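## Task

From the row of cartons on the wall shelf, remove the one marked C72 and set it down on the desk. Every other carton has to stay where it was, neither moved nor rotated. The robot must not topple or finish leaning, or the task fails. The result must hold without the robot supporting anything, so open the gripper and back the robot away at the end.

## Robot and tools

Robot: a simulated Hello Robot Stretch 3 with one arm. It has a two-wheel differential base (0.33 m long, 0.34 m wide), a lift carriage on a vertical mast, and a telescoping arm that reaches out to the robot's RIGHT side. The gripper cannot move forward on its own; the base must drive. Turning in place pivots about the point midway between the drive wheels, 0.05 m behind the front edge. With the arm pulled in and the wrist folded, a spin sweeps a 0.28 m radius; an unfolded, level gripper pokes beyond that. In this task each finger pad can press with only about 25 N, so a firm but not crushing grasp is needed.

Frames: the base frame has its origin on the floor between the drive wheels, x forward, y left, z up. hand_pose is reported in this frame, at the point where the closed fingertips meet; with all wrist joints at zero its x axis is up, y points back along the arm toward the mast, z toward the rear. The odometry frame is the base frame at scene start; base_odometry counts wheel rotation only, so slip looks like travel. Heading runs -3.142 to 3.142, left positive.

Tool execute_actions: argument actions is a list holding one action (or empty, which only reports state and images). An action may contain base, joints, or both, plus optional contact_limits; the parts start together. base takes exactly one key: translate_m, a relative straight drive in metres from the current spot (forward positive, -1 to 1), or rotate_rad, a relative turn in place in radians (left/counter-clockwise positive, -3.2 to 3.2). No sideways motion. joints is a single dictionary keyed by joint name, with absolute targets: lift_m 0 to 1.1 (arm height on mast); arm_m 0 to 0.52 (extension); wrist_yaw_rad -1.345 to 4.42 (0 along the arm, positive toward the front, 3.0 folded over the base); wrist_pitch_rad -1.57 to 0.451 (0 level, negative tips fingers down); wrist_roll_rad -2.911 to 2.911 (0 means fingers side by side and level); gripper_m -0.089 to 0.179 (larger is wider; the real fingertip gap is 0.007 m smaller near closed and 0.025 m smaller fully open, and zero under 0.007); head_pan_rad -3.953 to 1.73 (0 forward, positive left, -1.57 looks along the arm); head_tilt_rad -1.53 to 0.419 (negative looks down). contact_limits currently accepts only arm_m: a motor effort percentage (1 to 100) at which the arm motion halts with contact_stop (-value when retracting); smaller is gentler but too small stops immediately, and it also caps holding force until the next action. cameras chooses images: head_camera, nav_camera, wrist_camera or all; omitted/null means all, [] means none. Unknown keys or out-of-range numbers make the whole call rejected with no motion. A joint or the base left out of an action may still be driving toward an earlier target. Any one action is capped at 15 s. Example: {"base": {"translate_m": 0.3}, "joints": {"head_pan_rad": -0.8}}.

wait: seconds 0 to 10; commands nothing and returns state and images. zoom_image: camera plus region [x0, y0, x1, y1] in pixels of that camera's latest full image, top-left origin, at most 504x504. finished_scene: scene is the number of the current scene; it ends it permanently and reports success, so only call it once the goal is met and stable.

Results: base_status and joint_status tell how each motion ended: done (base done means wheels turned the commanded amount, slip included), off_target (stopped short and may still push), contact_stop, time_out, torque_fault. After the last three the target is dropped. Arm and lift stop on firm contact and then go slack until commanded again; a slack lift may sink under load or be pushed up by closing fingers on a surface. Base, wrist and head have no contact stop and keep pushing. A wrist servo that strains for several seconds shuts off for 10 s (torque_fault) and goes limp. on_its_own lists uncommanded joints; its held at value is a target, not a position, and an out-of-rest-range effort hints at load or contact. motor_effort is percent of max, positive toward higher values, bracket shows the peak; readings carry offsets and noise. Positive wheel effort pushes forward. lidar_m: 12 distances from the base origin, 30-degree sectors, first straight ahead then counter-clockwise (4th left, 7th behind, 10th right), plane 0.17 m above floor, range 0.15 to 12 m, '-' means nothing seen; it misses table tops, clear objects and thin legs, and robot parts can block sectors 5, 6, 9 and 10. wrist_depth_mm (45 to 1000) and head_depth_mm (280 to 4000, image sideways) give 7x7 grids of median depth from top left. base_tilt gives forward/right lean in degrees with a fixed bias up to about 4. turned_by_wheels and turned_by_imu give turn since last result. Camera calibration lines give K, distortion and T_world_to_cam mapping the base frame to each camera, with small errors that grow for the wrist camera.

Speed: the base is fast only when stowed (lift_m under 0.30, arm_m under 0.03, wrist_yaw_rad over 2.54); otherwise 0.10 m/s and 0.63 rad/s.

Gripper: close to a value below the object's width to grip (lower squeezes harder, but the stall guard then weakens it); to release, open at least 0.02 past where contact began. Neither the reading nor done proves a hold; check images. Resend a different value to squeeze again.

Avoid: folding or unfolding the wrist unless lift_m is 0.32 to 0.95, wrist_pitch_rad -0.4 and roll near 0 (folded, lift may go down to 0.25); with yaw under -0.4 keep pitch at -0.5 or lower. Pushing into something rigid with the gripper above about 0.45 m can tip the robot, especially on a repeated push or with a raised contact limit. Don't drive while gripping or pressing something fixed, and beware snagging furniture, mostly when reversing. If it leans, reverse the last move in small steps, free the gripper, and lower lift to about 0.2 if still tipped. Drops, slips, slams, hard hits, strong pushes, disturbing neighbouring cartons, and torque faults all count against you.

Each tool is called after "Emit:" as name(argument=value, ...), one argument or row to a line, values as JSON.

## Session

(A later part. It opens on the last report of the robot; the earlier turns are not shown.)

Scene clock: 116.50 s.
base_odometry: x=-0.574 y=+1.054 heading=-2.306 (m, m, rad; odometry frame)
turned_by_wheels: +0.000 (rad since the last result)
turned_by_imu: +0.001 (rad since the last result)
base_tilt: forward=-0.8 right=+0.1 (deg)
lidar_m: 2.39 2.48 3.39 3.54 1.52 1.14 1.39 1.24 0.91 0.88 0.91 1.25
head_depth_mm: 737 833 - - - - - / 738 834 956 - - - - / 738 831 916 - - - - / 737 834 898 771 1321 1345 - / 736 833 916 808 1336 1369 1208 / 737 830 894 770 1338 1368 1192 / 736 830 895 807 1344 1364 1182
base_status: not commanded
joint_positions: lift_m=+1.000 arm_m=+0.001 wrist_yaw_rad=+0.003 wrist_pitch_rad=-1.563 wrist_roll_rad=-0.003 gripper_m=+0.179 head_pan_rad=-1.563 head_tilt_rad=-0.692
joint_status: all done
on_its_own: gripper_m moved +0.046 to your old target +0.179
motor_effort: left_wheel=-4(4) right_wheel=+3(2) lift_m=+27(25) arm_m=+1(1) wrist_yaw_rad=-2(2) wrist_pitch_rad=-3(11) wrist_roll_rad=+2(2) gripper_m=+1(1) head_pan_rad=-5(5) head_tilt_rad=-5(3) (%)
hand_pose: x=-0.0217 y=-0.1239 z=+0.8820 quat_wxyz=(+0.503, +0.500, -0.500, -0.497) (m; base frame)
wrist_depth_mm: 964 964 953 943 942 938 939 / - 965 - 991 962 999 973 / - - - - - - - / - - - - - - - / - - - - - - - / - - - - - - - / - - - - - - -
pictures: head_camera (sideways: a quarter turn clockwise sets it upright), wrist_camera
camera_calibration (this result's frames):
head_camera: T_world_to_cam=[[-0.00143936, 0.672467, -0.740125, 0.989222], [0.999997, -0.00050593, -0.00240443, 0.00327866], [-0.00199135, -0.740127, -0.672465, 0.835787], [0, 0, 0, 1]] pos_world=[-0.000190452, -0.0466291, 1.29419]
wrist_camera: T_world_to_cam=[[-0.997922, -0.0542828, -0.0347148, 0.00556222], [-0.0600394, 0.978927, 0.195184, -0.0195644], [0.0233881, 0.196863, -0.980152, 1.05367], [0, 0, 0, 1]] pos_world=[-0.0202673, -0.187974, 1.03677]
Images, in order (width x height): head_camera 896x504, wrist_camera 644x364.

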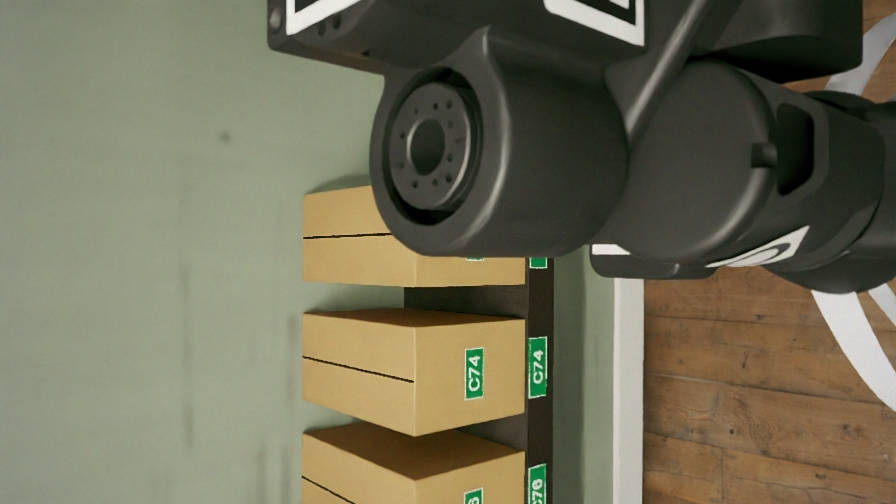

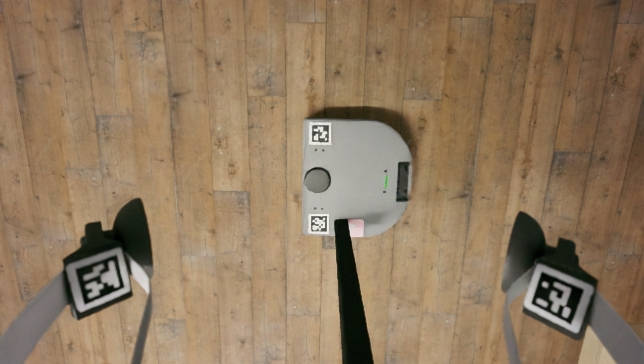

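Emit:
execute_actions(
  actions=[
    {"base": {"rotate_rad": -1.5708}},
  ],
  cameras=[],
)

Emit:
execute_actions(
  actions=[
    {"base": {"translate_m": 0.17}},
  ],
  cameras=[],
)

Emit:
execute_actions(
  actions=[
    {"base": {"rotate_rad": 1.5708}},
  ],
  cameras=["head_camera", "wrist_camera"],
)

Scene clock: 140.40 s.
base_odometry: x=-0.574 y=+1.054 heading=+2.407 (m, m, rad; odometry frame)
turned_by_wheels: -1.571 (rad since the last result)
turned_by_imu: -1.567 (rad since the last result)
base_tilt: forward=-0.8 right=+0.1 (deg)
lidar_m: 0.88 0.91 1.24 2.39 2.49 3.35 3.47 1.52 1.14 1.39 1.25 0.91
head_depth_mm: 1195 1350 - - - - - / 1196 1351 1556 - - - - / 1193 1354 1551 - - - - / 1195 1343 1544 1767 1644 1336 - / 1194 1348 1541 1793 1609 1371 1209 / 1189 1342 1537 1804 1616 1367 1191 / 1186 1339 1537 1798 1617 1362 1180
base_status: done
joint_positions: lift_m=+1.000 arm_m=+0.001 wrist_yaw_rad=+0.003 wrist_pitch_rad=-1.564 wrist_roll_rad=-0.003 gripper_m=+0.179 head_pan_rad=-1.563 head_tilt_rad=-0.692
joint_status: not commanded
motor_effort: left_wheel=+4(10) right_wheel=-2(4) lift_m=+27(27) arm_m=+1(1) wrist_yaw_rad=-3(2) wrist_pitch_rad=-4(3) wrist_roll_rad=+1(1) gripper_m=+1(2) head_pan_rad=-4(4) head_tilt_rad=-3(3) (%)
hand_pose: x=-0.0217 y=-0.1238 z=+0.8820 quat_wxyz=(+0.503, +0.500, -0.500, -0.497) (m; base frame)
wrist_depth_mm: 950 983 941 929 943 936 921 / 987 976 952 972 985 981 969 / - - - - - - - / - - - - - - - / - - - - - - - / 938 - - - - - - / - - - - - - -
pictures: none
No camera images: the call's "cameras" was empty. Leave "cameras" out to get every camera's image.

Scene clock: 143.07 s.
base_odometry: x=-0.700 y=+1.168 heading=+2.407 (m, m, rad; odometry frame)
turned_by_wheels: +0.000 (rad since the last result)
turned_by_imu: +0.001 (rad since the last result)
base_tilt: forward=-0.9 right=+0.2 (deg)
lidar_m: 0.71 0.73 1.00 2.39 2.48 3.40 3.63 1.65 1.23 1.39 1.01 0.73
head_depth_mm: 1199 1354 - - - - - / 1196 1348 1551 - - - - / 1189 1343 1548 - - - - / 1194 1344 1551 1764 1631 1340 - / 1196 1346 1548 1803 1609 1364 1211 / 1188 1340 1538 1800 1617 1369 1190 / 1189 1343 1533 1796 1605 1362 1181
base_status: done
joint_positions: lift_m=+1.000 arm_m=+0.001 wrist_yaw_rad=+0.003 wrist_pitch_rad=-1.564 wrist_roll_rad=-0.003 gripper_m=+0.179 head_pan_rad=-1.563 head_tilt_rad=-0.692
joint_status: not commanded
motor_effort: left_wheel=+4(10) right_wheel=-2(3) lift_m=+27(27) arm_m=+1(0) wrist_yaw_rad=-2(2) wrist_pitch_rad=-3(3) wrist_roll_rad=+1(2) gripper_m=+2(0) head_pan_rad=-4(4) head_tilt_rad=-2(4) (%)
hand_pose: x=-0.0217 y=-0.1238 z=+0.8820 quat_wxyz=(+0.503, +0.500, -0.500, -0.497) (m; base frame)
wrist_depth_mm: 829 943 956 941 948 934 933 / 826 985 974 996 958 981 965 / 843 - - - - - - / 812 - - - - - - / 820 - - - - - - / 765 - - - - - - / 858 - - - - - -
pictures: none
No camera images: the call's "cameras" was empty. Leave "cameras" out to get every camera's image.

Scene clock: 146.53 s.
base_odometry: x=-0.700 y=+1.168 heading=-2.306 (m, m, rad; odometry frame)
turned_by_wheels: +1.571 (rad since the last result)
turned_by_imu: +1.569 (rad since the last result)
base_tilt: forward=-0.9 right=+0.1 (deg)
lidar_m: 2.39 2.48 3.42 3.64 1.65 1.24 1.39 1.00 0.73 0.71 0.73 1.01
head_depth_mm: 586 663 - - - - - / 587 661 759 - - - - / 587 663 758 - - - - / 586 662 758 722 646 1301 - / 585 661 757 788 760 1293 1210 / 586 662 754 697 654 1291 1192 / 585 660 755 741 692 1289 1180
base_status: done
joint_positions: lift_m=+1.000 arm_m=+0.001 wrist_yaw_rad=+0.003 wrist_pitch_rad=-1.564 wrist_roll_rad=-0.003 gripper_m=+0.179 head_pan_rad=-1.563 head_tilt_rad=-0.692
joint_status: not commanded
motor_effort: left_wheel=-4(9) right_wheel=+3(6) lift_m=+27(27) arm_m=+0(1) wrist_yaw_rad=-1(1) wrist_pitch_rad=-3(4) wrist_roll_rad=+2(2) gripper_m=+2(1) head_pan_rad=-4(5) head_tilt_rad=-3(4) (%)
hand_pose: x=-0.0217 y=-0.1238 z=+0.8820 quat_wxyz=(+0.503, +0.500, -0.500, -0.497) (m; base frame)
wrist_depth_mm: 974 958 940 937 937 926 941 / - 986 959 966 942 967 966 / - - - - - - - / - - - - - - - / - - - - - - - / - - - - - - - / - - - - - - -
pictures: head_camera (sideways: a quarter turn clockwise sets it upright), wrist_camera
camera_calibration (this result's frames):
head_camera: T_world_to_cam=[[-0.00133787, 0.672468, -0.740125, 0.989221], [0.999997, -0.000656848, -0.00240443, 0.00327866], [-0.00210305, -0.740126, -0.672465, 0.835788], [0, 0, 0, 1]] pos_world=[-0.00019749, -0.0466281, 1.29419]
wrist_camera: T_world_to_cam=[[-0.997922, -0.0542625, -0.0347445, 0.00559807], [-0.0600388, 0.978814, 0.19575, -0.0202085], [0.0233865, 0.197429, -0.980038, 1.05363], [0, 0, 0, 1]] pos_world=[-0.0202675, -0.187933, 1.03675]
Images, in order (width x height): head_camera 896x504, wrist_camera 644x364.

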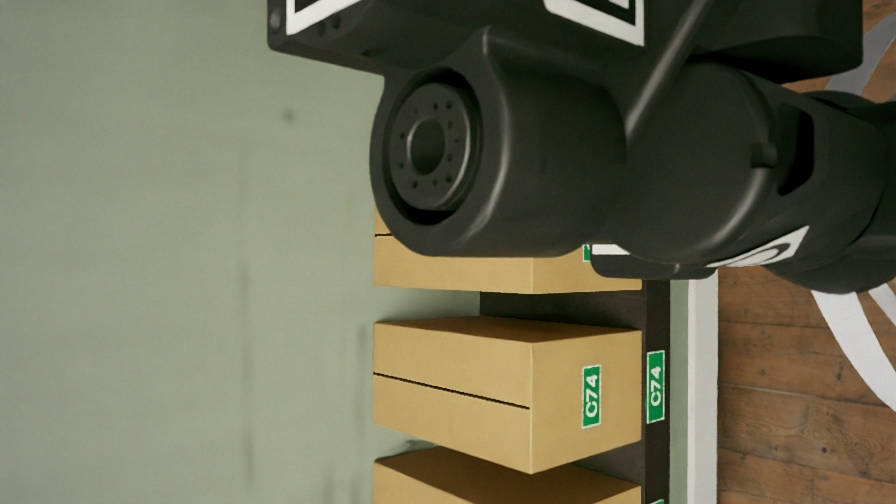

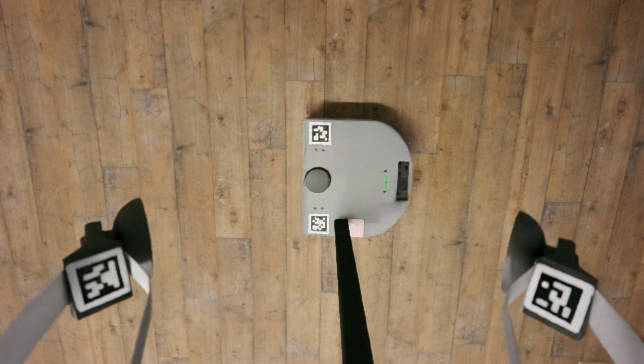

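Emit:
execute_actions(
  actions=[
    {"joints": {"arm_m": 0.42, "head_tilt_rad": -0.55}},
  ],
  cameras=["head_camera", "wrist_camera"],
)

Scene clock: 154.27 s.
base_odometry: x=-0.700 y=+1.168 heading=-2.306 (m, m, rad; odometry frame)
turned_by_wheels: +0.000 (rad since the last result)
turned_by_imu: +0.002 (rad since the last result)
base_tilt: forward=-0.8 right=+0.1 (deg)
lidar_m: 2.39 2.48 3.42 3.62 1.65 1.23 1.39 1.00 0.73 0.71 0.73 1.00
head_depth_mm: 575 616 - 799 914 1072 1230 / 574 - 718 799 904 998 1229 / 575 - 717 782 704 691 1224 / 574 625 694 782 657 657 1223 / 574 633 706 788 785 704 1220 / 573 632 705 780 655 654 1222 / 573 633 704 780 699 688 1214
base_status: not commanded
joint_positions: lift_m=+1.000 arm_m=+0.420 wrist_yaw_rad=+0.001 wrist_pitch_rad=-1.564 wrist_roll_rad=-0.002 gripper_m=+0.179 head_pan_rad=-1.563 head_tilt_rad=-0.557
joint_status: all done
motor_effort: left_wheel=-4(4) right_wheel=+3(3) lift_m=+27(27) arm_m=+6(5) wrist_yaw_rad=-1(2) wrist_pitch_rad=-3(3) wrist_roll_rad=+1(2) gripper_m=+2(1) head_pan_rad=-4(4) head_tilt_rad=+3(15) (%)
hand_pose: x=-0.0217 y=-0.5422 z=+0.8820 quat_wxyz=(+0.502, +0.499, -0.500, -0.498) (m; base frame)
wrist_depth_mm: 192 191 236 189 190 359 347 / 199 198 239 197 197 831 807 / 206 205 241 203 203 - - / 214 211 242 210 211 - - / 221 218 244 217 220 - - / - 229 247 226 230 - - / - - - - - - -
pictures: head_camera (sideways: a quarter turn clockwise sets it upright), wrist_camera
camera_calibration (this result's frames):
head_camera: T_world_to_cam=[[-0.000472207, 0.566795, -0.823859, 1.09836], [0.999999, -0.000996753, -0.00125891, 0.00178763], [-0.00153473, -0.823858, -0.566794, 0.698322], [0, 0, 0, 1]] pos_world=[-0.000197234, -0.0472276, 1.3007]
wrist_camera: T_world_to_cam=[[-0.998086, -0.0511231, -0.0347908, -0.0153245], [-0.0569872, 0.978846, 0.196503, 0.388758], [0.024009, 0.19811, -0.979886, 1.1365], [0, 0, 0, 1]] pos_world=[-0.0204272, -0.606469, 1.03671]
Images, in order (width x height): head_camera 896x504, wrist_camera 644x364.

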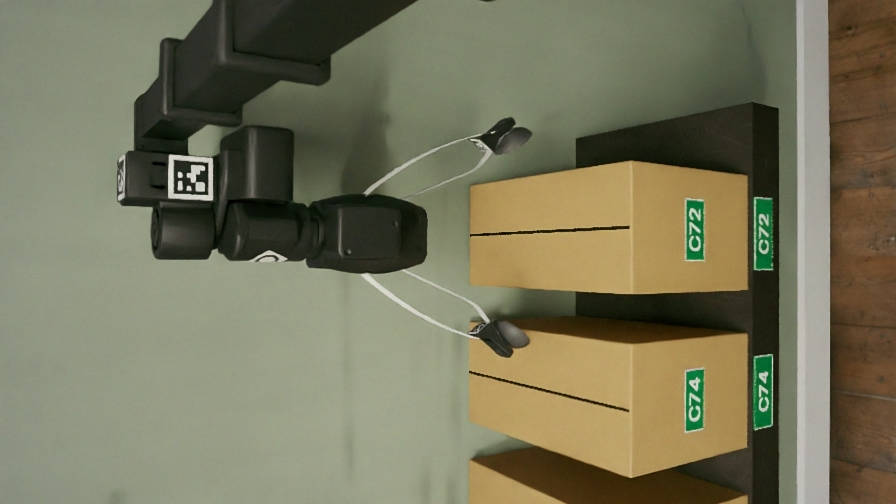

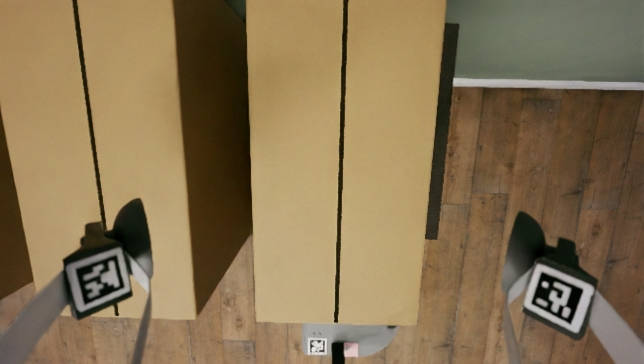

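Emit:
execute_actions(
  actions=[
    {"base": {"translate_m": -0.01}, "joints": {"arm_m": 0.445, "gripper_m": 0.16, "lift_m": 0.97}},
  ],
  cameras=["head_camera", "wrist_camera"],
)

Scene clock: 172.33 s.
base_odometry: x=-0.694 y=+1.175 heading=-2.306 (m, m, rad; odometry frame)
turned_by_wheels: +0.000 (rad since the last result)
turned_by_imu: +0.001 (rad since the last result)
base_tilt: forward=-0.9 right=+0.2 (deg)
lidar_m: 2.40 2.50 3.42 3.66 1.65 1.23 1.38 1.00 0.73 0.71 0.73 1.00
head_depth_mm: 576 634 - 821 926 1078 1225 / 574 615 719 797 914 1022 1225 / 575 611 725 783 713 701 1226 / 575 624 694 782 657 656 1219 / 573 633 705 782 726 706 1221 / 573 632 704 779 655 654 1216 / 573 632 703 779 699 698 1219
base_status: done
joint_positions: lift_m=+0.970 arm_m=+0.445 wrist_yaw_rad=+0.001 wrist_pitch_rad=-1.565 wrist_roll_rad=-0.002 gripper_m=+0.160 head_pan_rad=-1.563 head_tilt_rad=-0.557
joint_status: all done
motor_effort: left_wheel=-3(9) right_wheel=+3(6) lift_m=+16(22) arm_m=+6(4) wrist_yaw_rad=-1(1) wrist_pitch_rad=-3(3) wrist_roll_rad=+1(1) gripper_m=+0(100) head_pan_rad=-4(4) head_tilt_rad=+2(2) (%)
hand_pose: x=-0.0217 y=-0.5671 z=+0.8527 quat_wxyz=(+0.502, +0.499, -0.500, -0.498) (m; base frame)
wrist_depth_mm: 164 171 164 163 162 269 264 / 171 173 171 168 168 650 606 / 176 178 177 174 174 980 959 / 184 185 184 180 181 - - / 189 190 191 187 189 - - / 196 206 199 194 195 - - / 207 207 248 203 204 - -
pictures: head_camera (sideways: a quarter turn clockwise sets it upright), wrist_camera
camera_calibration (this result's frames):
head_camera: T_world_to_cam=[[-0.000472139, 0.566795, -0.823859, 1.09836], [0.999999, -0.000996872, -0.00125891, 0.00178762], [-0.00153482, -0.823858, -0.566794, 0.698322], [0, 0, 0, 1]] pos_world=[-0.00019724, -0.0472276, 1.3007]
wrist_camera: T_world_to_cam=[[-0.998086, -0.0511151, -0.0348022, -0.0176051], [-0.0569871, 0.978801, 0.196725, 0.418716], [0.0240088, 0.198332, -0.979841, 1.11281], [0, 0, 0, 1]] pos_world=[-0.0204272, -0.631446, 1.00739]
Images, in order (width x height): head_camera 896x504, wrist_camera 644x364.

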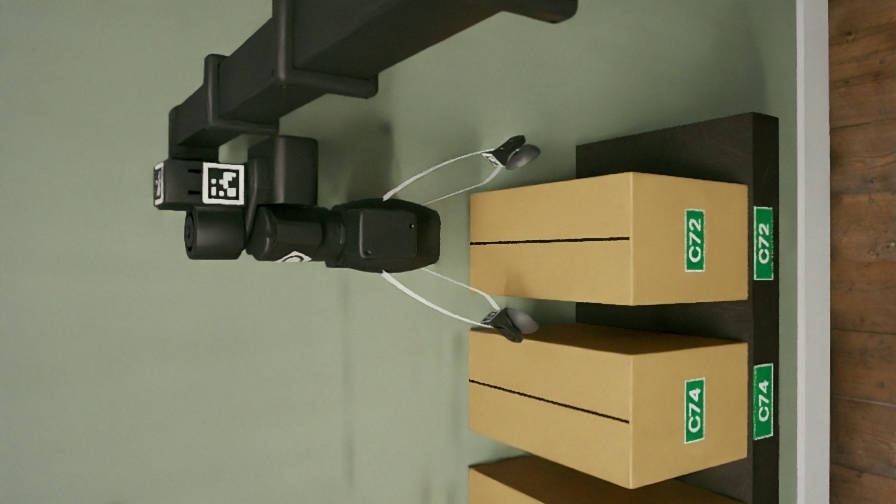

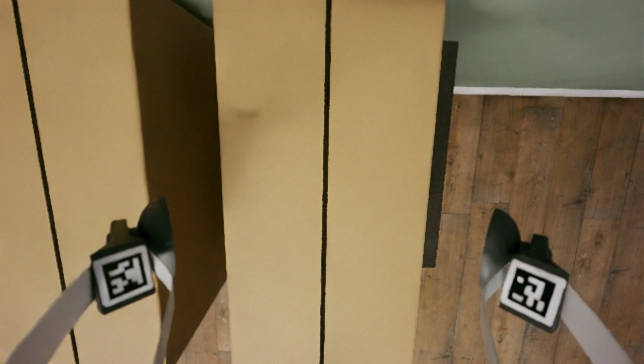

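Emit:
execute_actions(
  actions=[
    {"joints": {"lift_m": 0.935}},
  ],
  cameras=["head_camera", "wrist_camera"],
)

Scene clock: 184.83 s.
base_odometry: x=-0.694 y=+1.175 heading=-2.306 (m, m, rad; odometry frame)
turned_by_wheels: +0.000 (rad since the last result)
turned_by_imu: +0.001 (rad since the last result)
base_tilt: forward=-0.7 right=+0.2 (deg)
lidar_m: 2.40 2.50 3.42 3.62 1.65 1.22 1.38 1.00 0.73 0.71 0.73 1.01
head_depth_mm: 576 634 691 - 917 1077 1229 / 575 629 - 812 915 1024 1228 / 575 625 - 783 704 701 1221 / 574 634 707 775 657 656 1219 / 574 633 705 782 726 705 1217 / 573 633 703 779 655 655 1219 / 573 632 703 777 699 697 1217
base_status: not commanded
joint_positions: lift_m=+0.935 arm_m=+0.445 wrist_yaw_rad=+0.001 wrist_pitch_rad=-1.565 wrist_roll_rad=-0.002 gripper_m=+0.160 head_pan_rad=-1.563 head_tilt_rad=-0.557
joint_status: all done
motor_effort: left_wheel=-3(3) right_wheel=+3(3) lift_m=+16(18) arm_m=+6(6) wrist_yaw_rad=-1(0) wrist_pitch_rad=-3(3) wrist_roll_rad=+1(1) gripper_m=+1(1) head_pan_rad=-5(4) head_tilt_rad=+2(3) (%)
hand_pose: x=-0.0217 y=-0.5671 z=+0.8177 quat_wxyz=(+0.502, +0.499, -0.500, -0.498) (m; base frame)
wrist_depth_mm: 133 171 131 130 130 267 262 / 137 172 135 134 134 627 597 / 142 173 140 139 139 915 950 / 147 174 146 144 144 985 943 / 153 169 151 149 150 - - / 157 207 157 156 156 - - / 166 172 165 162 162 - -
pictures: head_camera (sideways: a quarter turn clockwise sets it upright), wrist_camera
camera_calibration (this result's frames):
head_camera: T_world_to_cam=[[-0.000472139, 0.566795, -0.823859, 1.09836], [0.999999, -0.000996872, -0.00125891, 0.00178762], [-0.00153482, -0.823858, -0.566794, 0.698322], [0, 0, 0, 1]] pos_world=[-0.00019724, -0.0472276, 1.3007]
wrist_camera: T_world_to_cam=[[-0.998086, -0.0511149, -0.0348022, -0.0188231], [-0.0569868, 0.978801, 0.196725, 0.425602], [0.0240088, 0.198332, -0.979841, 1.07851], [0, 0, 0, 1]] pos_world=[-0.0204272, -0.631446, 0.97239]
Images, in order (width x height): head_camera 896x504, wrist_camera 644x364.

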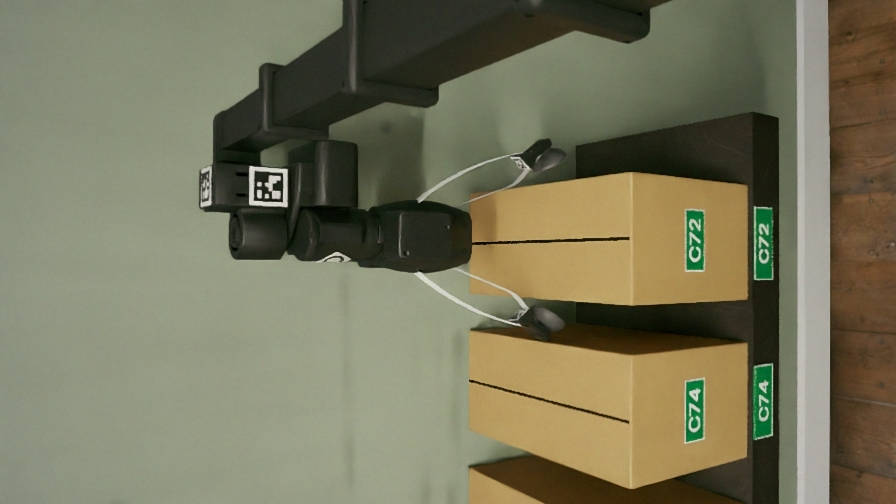

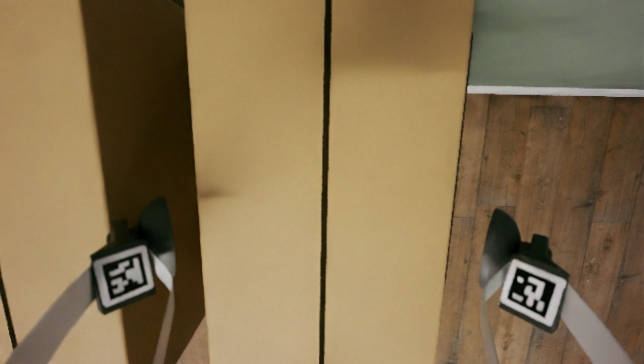

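Emit:
execute_actions(
  actions=[
    {"joints": {"lift_m": 0.908}},
  ],
  cameras=["head_camera", "wrist_camera"],
)

Scene clock: 189.30 s.
base_odometry: x=-0.694 y=+1.175 heading=-2.306 (m, m, rad; odometry frame)
turned_by_wheels: +0.000 (rad since the last result)
turned_by_imu: +0.001 (rad since the last result)
base_tilt: forward=-0.8 right=+0.1 (deg)
lidar_m: 2.40 2.50 3.43 3.64 1.65 1.23 1.38 1.00 0.73 0.70 0.73 1.00
head_depth_mm: 575 634 707 - - 1103 1229 / 575 635 - 812 914 1025 1227 / 575 630 - 783 703 702 1227 / 574 633 706 755 657 656 1218 / 574 633 706 781 725 707 1222 / 573 633 705 778 654 654 1222 / 572 632 704 779 700 698 1219
base_status: not commanded
joint_positions: lift_m=+0.908 arm_m=+0.445 wrist_yaw_rad=+0.001 wrist_pitch_rad=-1.565 wrist_roll_rad=-0.002 gripper_m=+0.160 head_pan_rad=-1.563 head_tilt_rad=-0.557
joint_status: all done
motor_effort: left_wheel=-3(3) right_wheel=+3(3) lift_m=+16(15) arm_m=+6(6) wrist_yaw_rad=-1(0) wrist_pitch_rad=-3(3) wrist_roll_rad=+1(1) gripper_m=+0(1) head_pan_rad=-4(5) head_tilt_rad=+2(3) (%)
hand_pose: x=-0.0217 y=-0.5671 z=+0.7907 quat_wxyz=(+0.502, +0.499, -0.500, -0.498) (m; base frame)
wrist_depth_mm: 127 150 106 105 105 217 262 / 128 151 109 109 109 410 616 / 129 152 113 113 112 901 917 / 129 164 117 117 116 957 925 / 129 145 122 121 121 975 972 / - 190 127 126 126 - - / 137 171 132 131 130 - -
pictures: head_camera (sideways: a quarter turn clockwise sets it upright), wrist_camera
camera_calibration (this result's frames):
head_camera: T_world_to_cam=[[-0.00047214, 0.566795, -0.823858, 1.09836], [0.999999, -0.000996872, -0.00125891, 0.00178763], [-0.00153482, -0.823858, -0.566794, 0.698322], [0, 0, 0, 1]] pos_world=[-0.00019724, -0.0472276, 1.3007]
wrist_camera: T_world_to_cam=[[-0.998086, -0.0511151, -0.0348022, -0.0197631], [-0.0569871, 0.978801, 0.196725, 0.430915], [0.0240088, 0.198332, -0.979841, 1.05205], [0, 0, 0, 1]] pos_world=[-0.0204272, -0.631446, 0.945383]
Images, in order (width x height): head_camera 896x504, wrist_camera 644x364.

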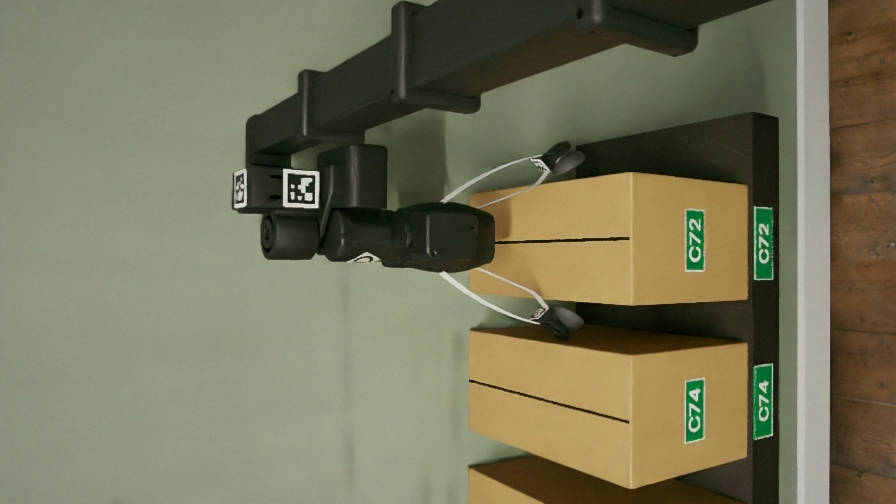

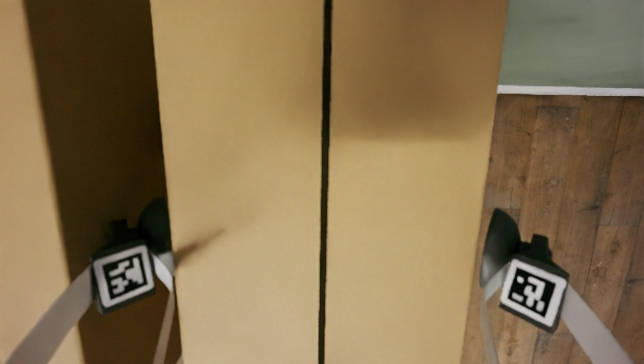

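Emit:
execute_actions(
  actions=[
    {"joints": {"gripper_m": 0.09}},
  ],
  cameras=["head_camera", "wrist_camera"],
)

Scene clock: 193.10 s.
base_odometry: x=-0.694 y=+1.175 heading=-2.306 (m, m, rad; odometry frame)
turned_by_wheels: +0.000 (rad since the last result)
turned_by_imu: +0.001 (rad since the last result)
base_tilt: forward=-0.8 right=+0.1 (deg)
lidar_m: 2.40 2.49 3.42 3.64 1.66 1.22 1.38 1.00 0.73 0.71 0.73 1.01
head_depth_mm: 576 635 707 - - 1105 1230 / 575 635 - 809 916 1023 1224 / 575 631 - 782 704 703 1225 / 574 635 707 761 657 655 1224 / 574 635 705 782 726 705 1222 / 573 632 706 782 655 655 1217 / 572 634 703 779 698 698 1215
base_status: not commanded
joint_positions: lift_m=+0.908 arm_m=+0.445 wrist_yaw_rad=+0.001 wrist_pitch_rad=-1.566 wrist_roll_rad=-0.002 gripper_m=+0.121 head_pan_rad=-1.563 head_tilt_rad=-0.557
joint_status: gripper_m off_target (ended at +0.121, target +0.090)
motor_effort: left_wheel=-3(3) right_wheel=+2(3) lift_m=+16(16) arm_m=+6(7) wrist_yaw_rad=+0(1) wrist_pitch_rad=-3(3) wrist_roll_rad=+1(1) gripper_m=-99(100) head_pan_rad=-4(4) head_tilt_rad=+2(4) (%)
hand_pose: x=-0.0217 y=-0.5669 z=+0.7907 quat_wxyz=(+0.502, +0.499, -0.500, -0.498) (m; base frame)
wrist_depth_mm: 126 149 107 106 105 107 262 / 127 151 110 109 109 413 599 / 128 162 114 113 113 905 917 / 129 162 118 117 117 937 934 / 129 149 123 122 121 952 960 / 130 205 127 127 126 - - / - 177 133 132 131 - -
pictures: head_camera (sideways: a quarter turn clockwise sets it upright), wrist_camera
camera_calibration (this result's frames):
head_camera: T_world_to_cam=[[-0.000472139, 0.566795, -0.823859, 1.09836], [0.999999, -0.000996872, -0.00125891, 0.00178763], [-0.00153482, -0.823858, -0.566794, 0.698322], [0, 0, 0, 1]] pos_world=[-0.00019724, -0.0472276, 1.3007]
wrist_camera: T_world_to_cam=[[-0.998086, -0.0510872, -0.034847, -0.0197001], [-0.05699, 0.978625, 0.197601, 0.429901], [0.0240072, 0.199209, -0.979663, 1.05238], [0, 0, 0, 1]] pos_world=[-0.0204271, -0.631362, 0.945346]
Images, in order (width x height): head_camera 896x504, wrist_camera 644x364.

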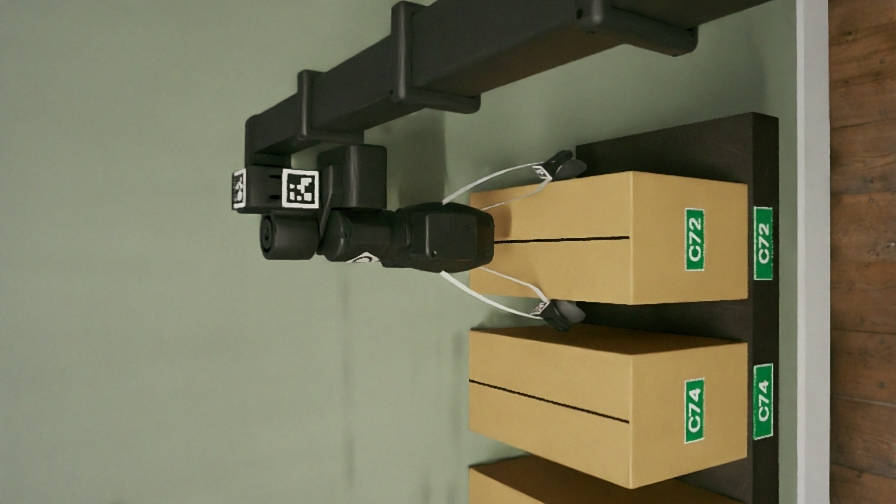

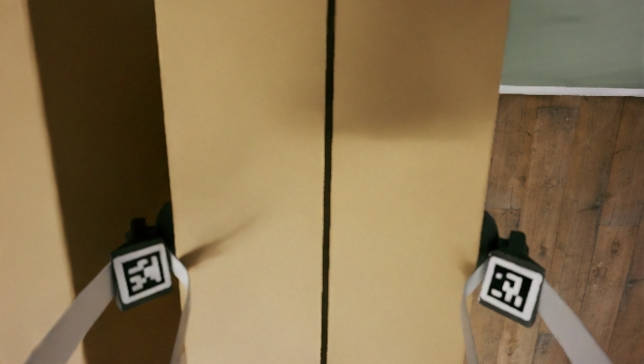

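Emit:
execute_actions(
  actions=[],
  cameras=["wrist_camera"],
)

Scene clock: 195.20 s.
base_odometry: x=-0.694 y=+1.175 heading=-2.306 (m, m, rad; odometry frame)
turned_by_wheels: +0.000 (rad since the last result)
turned_by_imu: +0.001 (rad since the last result)
base_tilt: forward=-1.0 right=+0.1 (deg)
lidar_m: 2.40 2.50 3.40 3.66 1.65 1.23 1.38 1.00 0.73 0.71 0.73 1.01
head_depth_mm: 576 635 706 - - 1101 1228 / 576 635 - 811 915 1022 1224 / 575 631 - 786 703 700 1225 / 575 635 706 762 657 657 1224 / 575 634 704 781 727 706 1222 / 574 634 705 781 655 655 1215 / 572 633 704 779 698 698 1214
base_status: not commanded
joint_positions: lift_m=+0.908 arm_m=+0.445 wrist_yaw_rad=+0.001 wrist_pitch_rad=-1.567 wrist_roll_rad=-0.002 gripper_m=+0.093 head_pan_rad=-1.563 head_tilt_rad=-0.557
joint_status: gripper_m off_target (ended at +0.121, target +0.090)
on_its_own: gripper_m moved -0.028 to your old target +0.090
motor_effort: left_wheel=-3(3) right_wheel=+1(3) lift_m=+16(16) arm_m=+6(7) wrist_yaw_rad=-1(1) wrist_pitch_rad=-2(3) wrist_roll_rad=+1(1) gripper_m=-2(100) head_pan_rad=-4(4) head_tilt_rad=+3(4) (%)
hand_pose: x=-0.0217 y=-0.5666 z=+0.7907 quat_wxyz=(+0.502, +0.500, -0.500, -0.499) (m; base frame)
wrist_depth_mm: 126 150 107 107 106 107 263 / 127 151 111 110 110 415 610 / 128 161 115 114 113 907 919 / 128 162 119 118 117 948 937 / 129 153 124 122 122 972 982 / 131 205 129 128 127 - - / - 177 134 133 131 - -
pictures: wrist_camera
camera_calibration (this result's frames):
wrist_camera: T_world_to_cam=[[-0.998086, -0.0510442, -0.0349059, -0.0196145], [-0.056988, 0.978391, 0.198754, 0.428583], [0.0240064, 0.200363, -0.979428, 1.05282], [0, 0, 0, 1]] pos_world=[-0.0204273, -0.63127, 0.945297]
Images, in order (width x height): wrist_camera 644x364.

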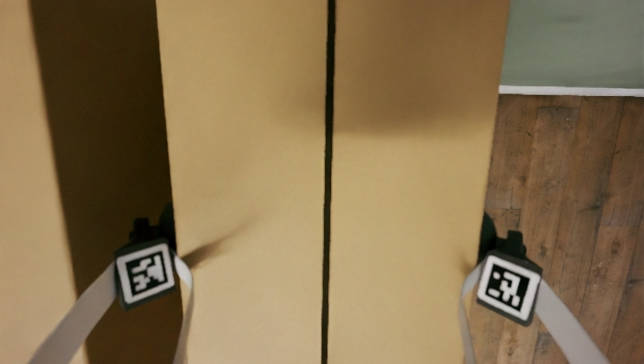

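Emit:
execute_actions(
  actions=[
    {"joints": {"gripper_m": 0.05}},
  ],
  cameras=[],
)

Emit:
wait(
  seconds=1.5,
)

Scene clock: 199.93 s.
base_odometry: x=-0.694 y=+1.175 heading=-2.306 (m, m, rad; odometry frame)
turned_by_wheels: +0.000 (rad since the last result)
turned_by_imu: +0.001 (rad since the last result)
base_tilt: forward=-0.8 right=+0.0 (deg)
lidar_m: 2.40 2.50 3.43 3.64 1.65 1.23 1.38 1.00 0.73 0.71 0.73 1.01
head_depth_mm: 576 635 707 - - 1103 1226 / 576 635 - 813 914 1024 1224 / 576 630 - 784 703 702 1229 / 575 634 704 762 656 657 1225 / 575 633 706 780 726 707 1220 / 574 633 705 779 655 654 1220 / 572 632 705 782 698 698 1219
base_status: not commanded
joint_positions: lift_m=+0.908 arm_m=+0.445 wrist_yaw_rad=+0.001 wrist_pitch_rad=-1.567 wrist_roll_rad=-0.002 gripper_m=+0.083 head_pan_rad=-1.563 head_tilt_rad=-0.557
joint_status: gripper_m off_target (ended at +0.083, target +0.050)
motor_effort: left_wheel=-3(3) right_wheel=+2(2) lift_m=+16(16) arm_m=+6(5) wrist_yaw_rad=-1(1) wrist_pitch_rad=-1(2) wrist_roll_rad=+1(1) gripper_m=-100(100) head_pan_rad=-4(5) head_tilt_rad=+3(3) (%)
hand_pose: x=-0.0217 y=-0.5666 z=+0.7907 quat_wxyz=(+0.502, +0.500, -0.500, -0.499) (m; base frame)
wrist_depth_mm: 126 150 107 107 106 107 263 / 127 150 111 110 110 410 599 / 128 161 115 114 114 909 910 / 128 162 119 118 118 940 923 / 129 153 124 122 122 967 - / 131 205 128 127 127 - - / - 176 134 132 131 - -
pictures: none
No camera images: the call's "cameras" was empty. Leave "cameras" out to get every camera's image.

Scene clock: 201.43 s.
base_odometry: x=-0.694 y=+1.175 heading=-2.306 (m, m, rad; odometry frame)
turned_by_wheels: +0.000 (rad since the last result)
turned_by_imu: +0.000 (rad since the last result)
base_tilt: forward=-0.8 right=+0.1 (deg)
lidar_m: 2.40 2.50 3.43 3.64 1.65 1.23 1.38 1.00 0.73 0.71 0.73 1.01
head_depth_mm: 574 636 708 - - 1102 1229 / 575 635 - 811 915 1019 1226 / 574 631 - 782 702 703 1224 / 575 634 706 763 657 657 1218 / 574 634 707 781 726 706 1217 / 575 633 704 780 655 654 1216 / 573 633 704 780 699 698 1218
base_status: not commanded
joint_positions: lift_m=+0.908 arm_m=+0.445 wrist_yaw_rad=+0.001 wrist_pitch_rad=-1.567 wrist_roll_rad=-0.002 gripper_m=+0.071 head_pan_rad=-1.563 head_tilt_rad=-0.557
joint_status: gripper_m off_target (ended at +0.083, target +0.050)
on_its_own: gripper_m moved -0.012 toward your old target +0.050
motor_effort: left_wheel=-3(3) right_wheel=+1(2) lift_m=+16(16) arm_m=+6(5) wrist_yaw_rad=-1(1) wrist_pitch_rad=-2(2) wrist_roll_rad=+1(1) gripper_m=-100(100) head_pan_rad=-4(5) head_tilt_rad=+2(3) (%)
hand_pose: x=-0.0217 y=-0.5666 z=+0.7907 quat_wxyz=(+0.502, +0.500, -0.500, -0.499) (m; base frame)
wrist_depth_mm: 127 150 107 107 106 107 263 / 127 151 111 110 110 412 610 / 128 161 115 114 114 906 909 / 129 163 119 118 118 950 963 / 129 153 123 123 122 999 947 / 131 207 128 127 127 - - / - 176 134 132 132 - -
wait: 1.50 s; at rest by 0.27 s
pictures: head_camera (sideways: a quarter turn clockwise sets it upright), nav_camera (sideways: a quarter turn counterclockwise sets it upright), wrist_camera
camera_calibration (this result's frames):
head_camera: T_world_to_cam=[[-0.000472005, 0.566795, -0.823859, 1.09836], [0.999999, -0.000997111, -0.00125891, 0.00178763], [-0.00153502, -0.823858, -0.566794, 0.698322], [0, 0, 0, 1]] pos_world=[-0.000197251, -0.0472276, 1.3007]
nav_camera: T_world_to_cam=[[-0.00501639, -0.53891, 0.842348, -1.05277], [-0.998083, -0.0492676, -0.0374638, 0.100877], [0.0616901, -0.840921, -0.53763, 0.656369], [0, 0, 0, 1]] pos_world=[0.0549115, -0.0104236, 1.24346]
wrist_camera: T_world_to_cam=[[-0.998086, -0.0510376, -0.0349182, -0.019598], [-0.0569897, 0.978342, 0.198993, 0.428311], [0.0240058, 0.200602, -0.979379, 1.05291], [0, 0, 0, 1]] pos_world=[-0.0204272, -0.631252, 0.945286]
Images, in order (width x height): head_camera 896x504, nav_camera 672x504, wrist_camera 644x364.

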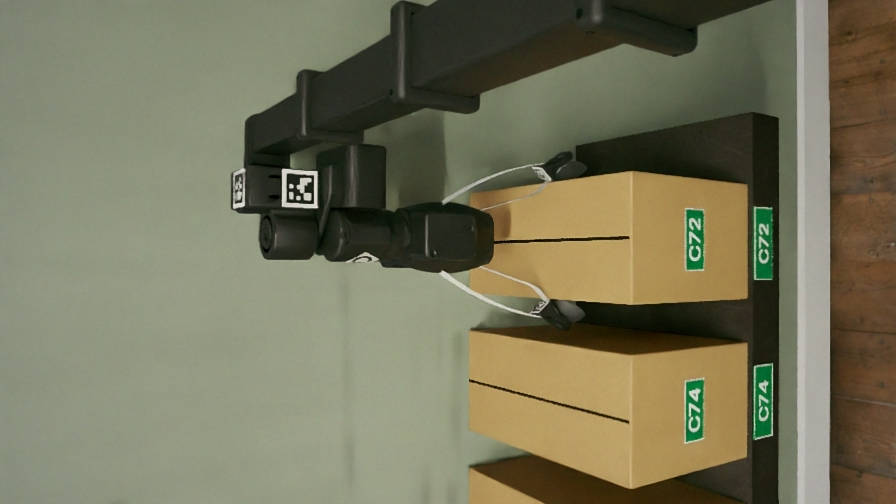

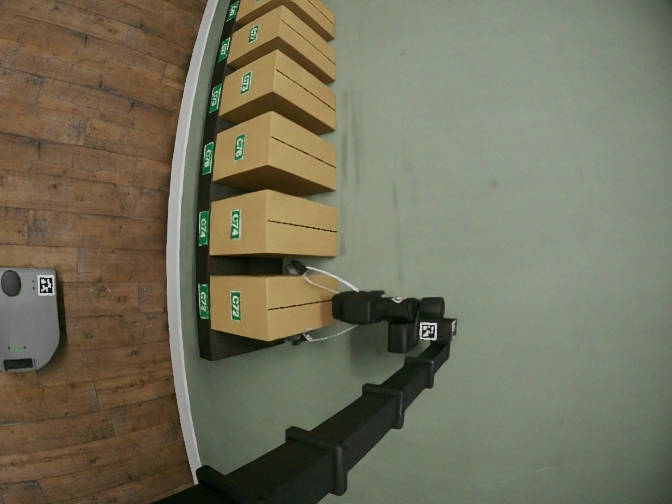

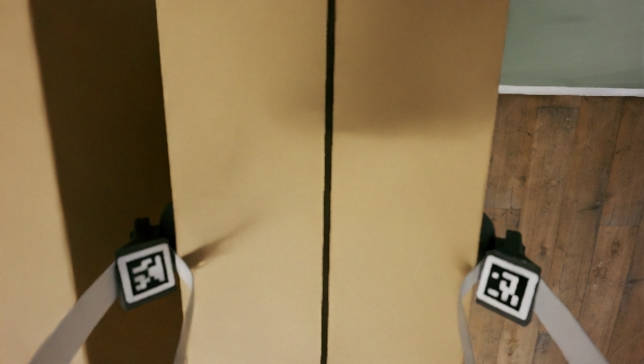

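Emit:
execute_actions(
  actions=[
    {"joints": {"gripper_m": 0.073, "lift_m": 0.925}},
  ],
  cameras=["head_camera", "wrist_camera"],
)

Scene clock: 205.97 s.
base_odometry: x=-0.694 y=+1.175 heading=-2.306 (m, m, rad; odometry frame)
turned_by_wheels: +0.000 (rad since the last result)
turned_by_imu: +0.001 (rad since the last result)
base_tilt: forward=-0.9 right=+0.1 (deg)
lidar_m: 2.40 2.49 3.44 3.65 1.65 1.23 1.38 1.00 0.73 0.71 0.73 1.01
head_depth_mm: 575 635 696 - 934 1104 1225 / 575 630 - 810 916 1021 1225 / 575 624 - 783 658 697 1228 / 574 634 704 760 637 655 1219 / 574 633 705 780 725 707 1217 / 574 633 704 780 656 654 1221 / 573 632 702 780 698 699 1216
base_status: not commanded
joint_positions: lift_m=+0.925 arm_m=+0.445 wrist_yaw_rad=+0.001 wrist_pitch_rad=-1.567 wrist_roll_rad=-0.002 gripper_m=+0.077 head_pan_rad=-1.563 head_tilt_rad=-0.557
joint_status: all done
motor_effort: left_wheel=-3(3) right_wheel=+3(3) lift_m=+28(29) arm_m=+4(5) wrist_yaw_rad=+0(1) wrist_pitch_rad=-2(1) wrist_roll_rad=+1(1) gripper_m=-18(81) head_pan_rad=-4(5) head_tilt_rad=+2(4) (%)
hand_pose: x=-0.0217 y=-0.5666 z=+0.8070 quat_wxyz=(+0.502, +0.500, -0.500, -0.499) (m; base frame)
wrist_depth_mm: 127 150 109 109 108 218 267 / 128 161 112 112 111 418 619 / 131 162 117 116 115 917 929 / 136 162 121 120 120 950 969 / 141 154 125 124 124 996 - / 147 - 130 129 129 - - / - 177 136 135 134 - -
pictures: head_camera (sideways: a quarter turn clockwise sets it upright), wrist_camera
camera_calibration (this result's frames):
head_camera: T_world_to_cam=[[-0.000472138, 0.566795, -0.823859, 1.09836], [0.999999, -0.000996873, -0.0012589, 0.00178762], [-0.00153482, -0.823858, -0.566794, 0.698322], [0, 0, 0, 1]] pos_world=[-0.00019724, -0.0472276, 1.3007]
wrist_camera: T_world_to_cam=[[-0.998086, -0.0510392, -0.0349077, -0.0190423], [-0.0569842, 0.978384, 0.198789, 0.425324], [0.0240072, 0.200398, -0.97942, 1.06878], [0, 0, 0, 1]] pos_world=[-0.0204275, -0.631283, 0.961571]
Images, in order (width x height): head_camera 896x504, wrist_camera 644x364.

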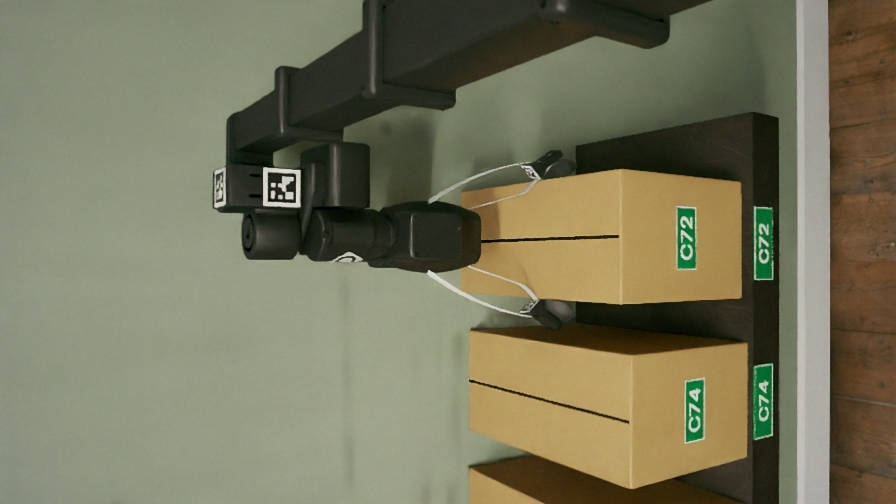

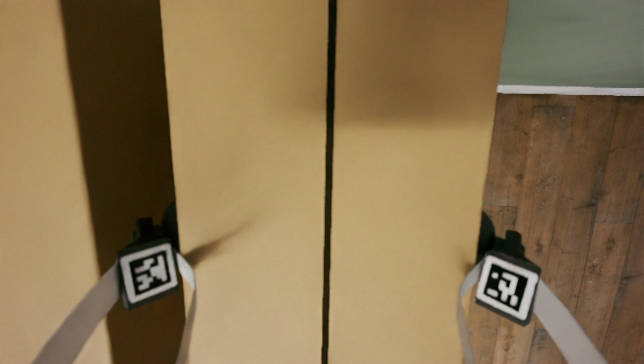

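Emit:
execute_actions(
  actions=[
    {"joints": {"lift_m": 0.94}},
  ],
  cameras=["head_camera", "wrist_camera"],
)

Scene clock: 209.37 s.
base_odometry: x=-0.694 y=+1.175 heading=-2.306 (m, m, rad; odometry frame)
turned_by_wheels: +0.000 (rad since the last result)
turned_by_imu: +0.001 (rad since the last result)
base_tilt: forward=-1.0 right=+0.1 (deg)
lidar_m: 2.41 2.49 3.43 3.64 1.65 1.23 1.38 1.00 0.73 0.70 0.73 1.00
head_depth_mm: 575 634 684 - 917 1073 1232 / 575 626 - 811 914 1021 1230 / 575 620 730 782 659 702 1225 / 574 625 700 736 615 654 1220 / 574 633 707 780 725 705 1220 / 573 633 705 779 656 655 1220 / 572 633 704 780 700 698 1219
base_status: not commanded
joint_positions: lift_m=+0.940 arm_m=+0.445 wrist_yaw_rad=+0.001 wrist_pitch_rad=-1.567 wrist_roll_rad=-0.002 gripper_m=+0.090 head_pan_rad=-1.563 head_tilt_rad=-0.557
joint_status: all done
on_its_own: gripper_m is held at +0.089, not at your +0.073, by its stall guard, which is not easing now
motor_effort: left_wheel=-3(3) right_wheel=+2(2) lift_m=+27(30) arm_m=+4(5) wrist_yaw_rad=-1(0) wrist_pitch_rad=-2(2) wrist_roll_rad=+1(1) gripper_m=-61(65) head_pan_rad=-4(5) head_tilt_rad=+2(3) (%)
hand_pose: x=-0.0217 y=-0.5666 z=+0.8220 quat_wxyz=(+0.502, +0.500, -0.500, -0.499) (m; base frame)
wrist_depth_mm: 136 150 109 109 108 219 265 / 140 161 113 112 112 420 624 / 145 162 117 116 115 937 938 / 150 163 121 120 119 968 998 / 157 157 125 124 124 - - / 164 - 130 130 128 - - / - 177 135 134 134 - -
pictures: head_camera (sideways: a quarter turn clockwise sets it upright), wrist_camera
camera_calibration (this result's frames):
head_camera: T_world_to_cam=[[-0.000472205, 0.566795, -0.823859, 1.09836], [0.999999, -0.000996753, -0.0012589, 0.00178762], [-0.00153472, -0.823858, -0.566794, 0.698322], [0, 0, 0, 1]] pos_world=[-0.000197234, -0.0472276, 1.3007]
wrist_camera: T_world_to_cam=[[-0.998086, -0.0510393, -0.0349077, -0.0185188], [-0.0569844, 0.978384, 0.198789, 0.422342], [0.0240071, 0.200398, -0.97942, 1.08347], [0, 0, 0, 1]] pos_world=[-0.0204275, -0.631283, 0.97657]
Images, in order (width x height): head_camera 896x504, wrist_camera 644x364.

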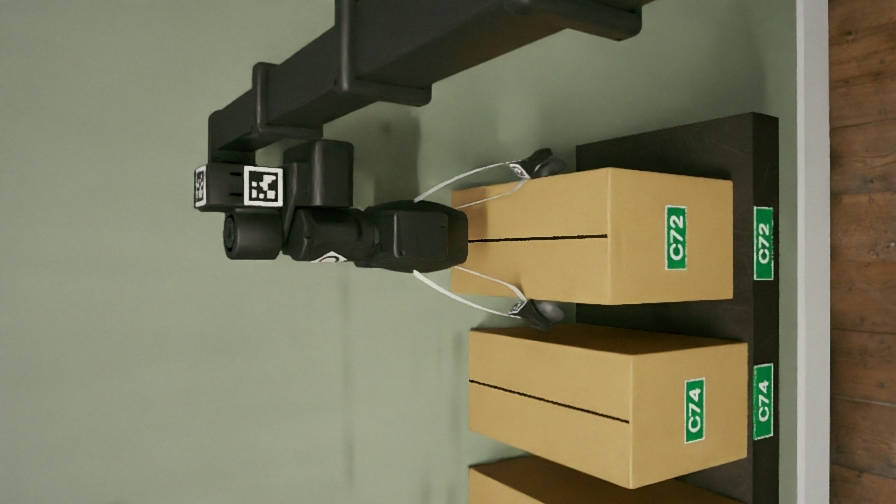

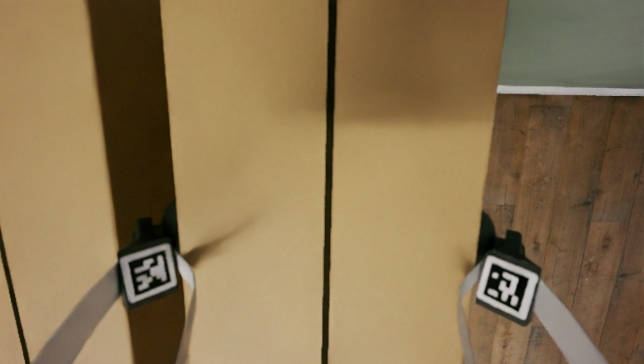

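Emit:
execute_actions(
  actions=[
    {"joints": {"arm_m": 0.1, "head_tilt_rad": -0.9}},
  ],
  cameras=["head_camera", "wrist_camera"],
)

Scene clock: 223.10 s.
base_odometry: x=-0.694 y=+1.175 heading=-2.306 (m, m, rad; odometry frame)
turned_by_wheels: +0.000 (rad since the last result)
turned_by_imu: +0.002 (rad since the last result)
base_tilt: forward=-0.9 right=+0.1 (deg)
lidar_m: 2.40 2.48 3.41 3.63 1.65 1.23 1.38 1.00 0.73 0.71 0.73 1.01
head_depth_mm: 626 - - 1192 1377 1257 1130 / 626 - - 1185 1379 1238 1131 / 626 697 - - 450 413 389 / 625 716 878 - 449 412 388 / 626 732 831 747 783 426 1077 / 625 732 664 677 1362 1252 1122 / 624 731 712 722 1355 1252 1118
base_status: not commanded
joint_positions: lift_m=+0.940 arm_m=+0.100 wrist_yaw_rad=+0.001 wrist_pitch_rad=-1.567 wrist_roll_rad=-0.002 gripper_m=+0.090 head_pan_rad=-1.563 head_tilt_rad=-0.889
joint_status: all done
on_its_own: gripper_m is held at +0.089, not at your +0.073, by its stall guard, which is not easing now
motor_effort: left_wheel=-3(3) right_wheel=+2(3) lift_m=+28(28) arm_m=-3(5) wrist_yaw_rad=+0(0) wrist_pitch_rad=-2(2) wrist_roll_rad=+1(1) gripper_m=-60(61) head_pan_rad=-5(4) head_tilt_rad=-4(24) (%)
hand_pose: x=-0.0217 y=-0.2221 z=+0.8220 quat_wxyz=(+0.502, +0.500, -0.500, -0.499) (m; base frame)
wrist_depth_mm: 910 911 109 108 108 866 869 / 939 928 113 112 112 899 924 / 955 928 117 116 116 936 934 / - - 121 120 119 961 972 / - - 125 125 124 - - / - - 130 129 128 - - / - - 135 134 133 - -
pictures: head_camera (sideways: a quarter turn clockwise sets it upright), wrist_camera
camera_calibration (this result's frames):
head_camera: T_world_to_cam=[[-0.00225412, 0.804462, -0.594, 0.798816], [0.999992, -0.000147601, -0.00399468, 0.00534819], [-0.00330124, -0.594005, -0.804455, 1.00744], [0, 0, 0, 1]] pos_world=[-0.000221714, -0.044191, 1.28496]
wrist_camera: T_world_to_cam=[[-0.998086, -0.0510393, -0.0349077, -0.000936668], [-0.0569843, 0.978384, 0.198789, 0.0853061], [0.0240071, 0.200398, -0.97942, 1.01444], [0, 0, 0, 1]] pos_world=[-0.0204275, -0.286801, 0.97657]
Images, in order (width x height): head_camera 896x504, wrist_camera 644x364.

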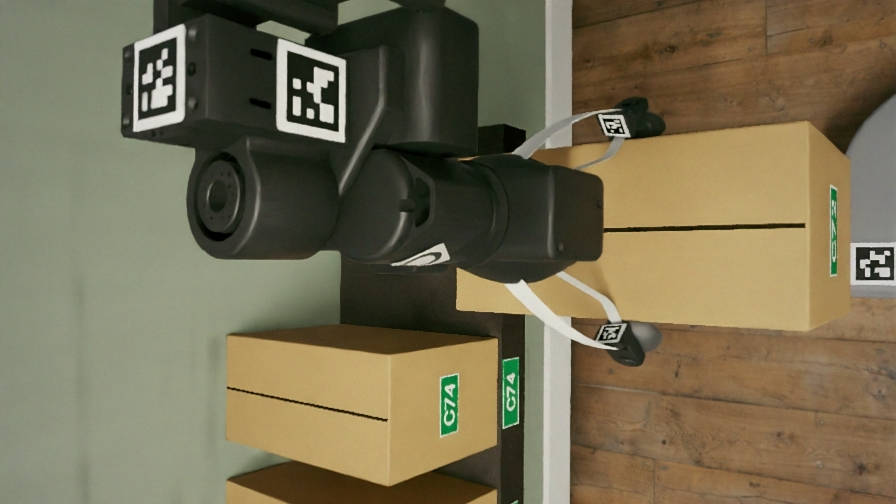

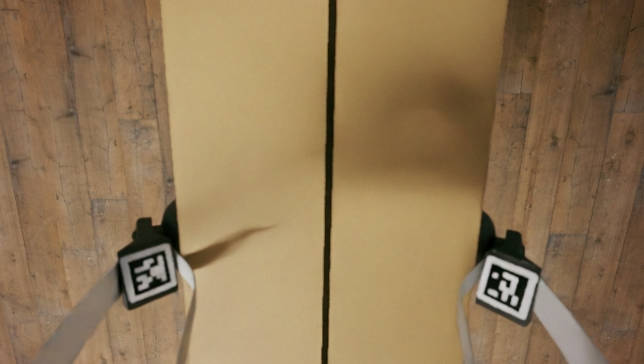

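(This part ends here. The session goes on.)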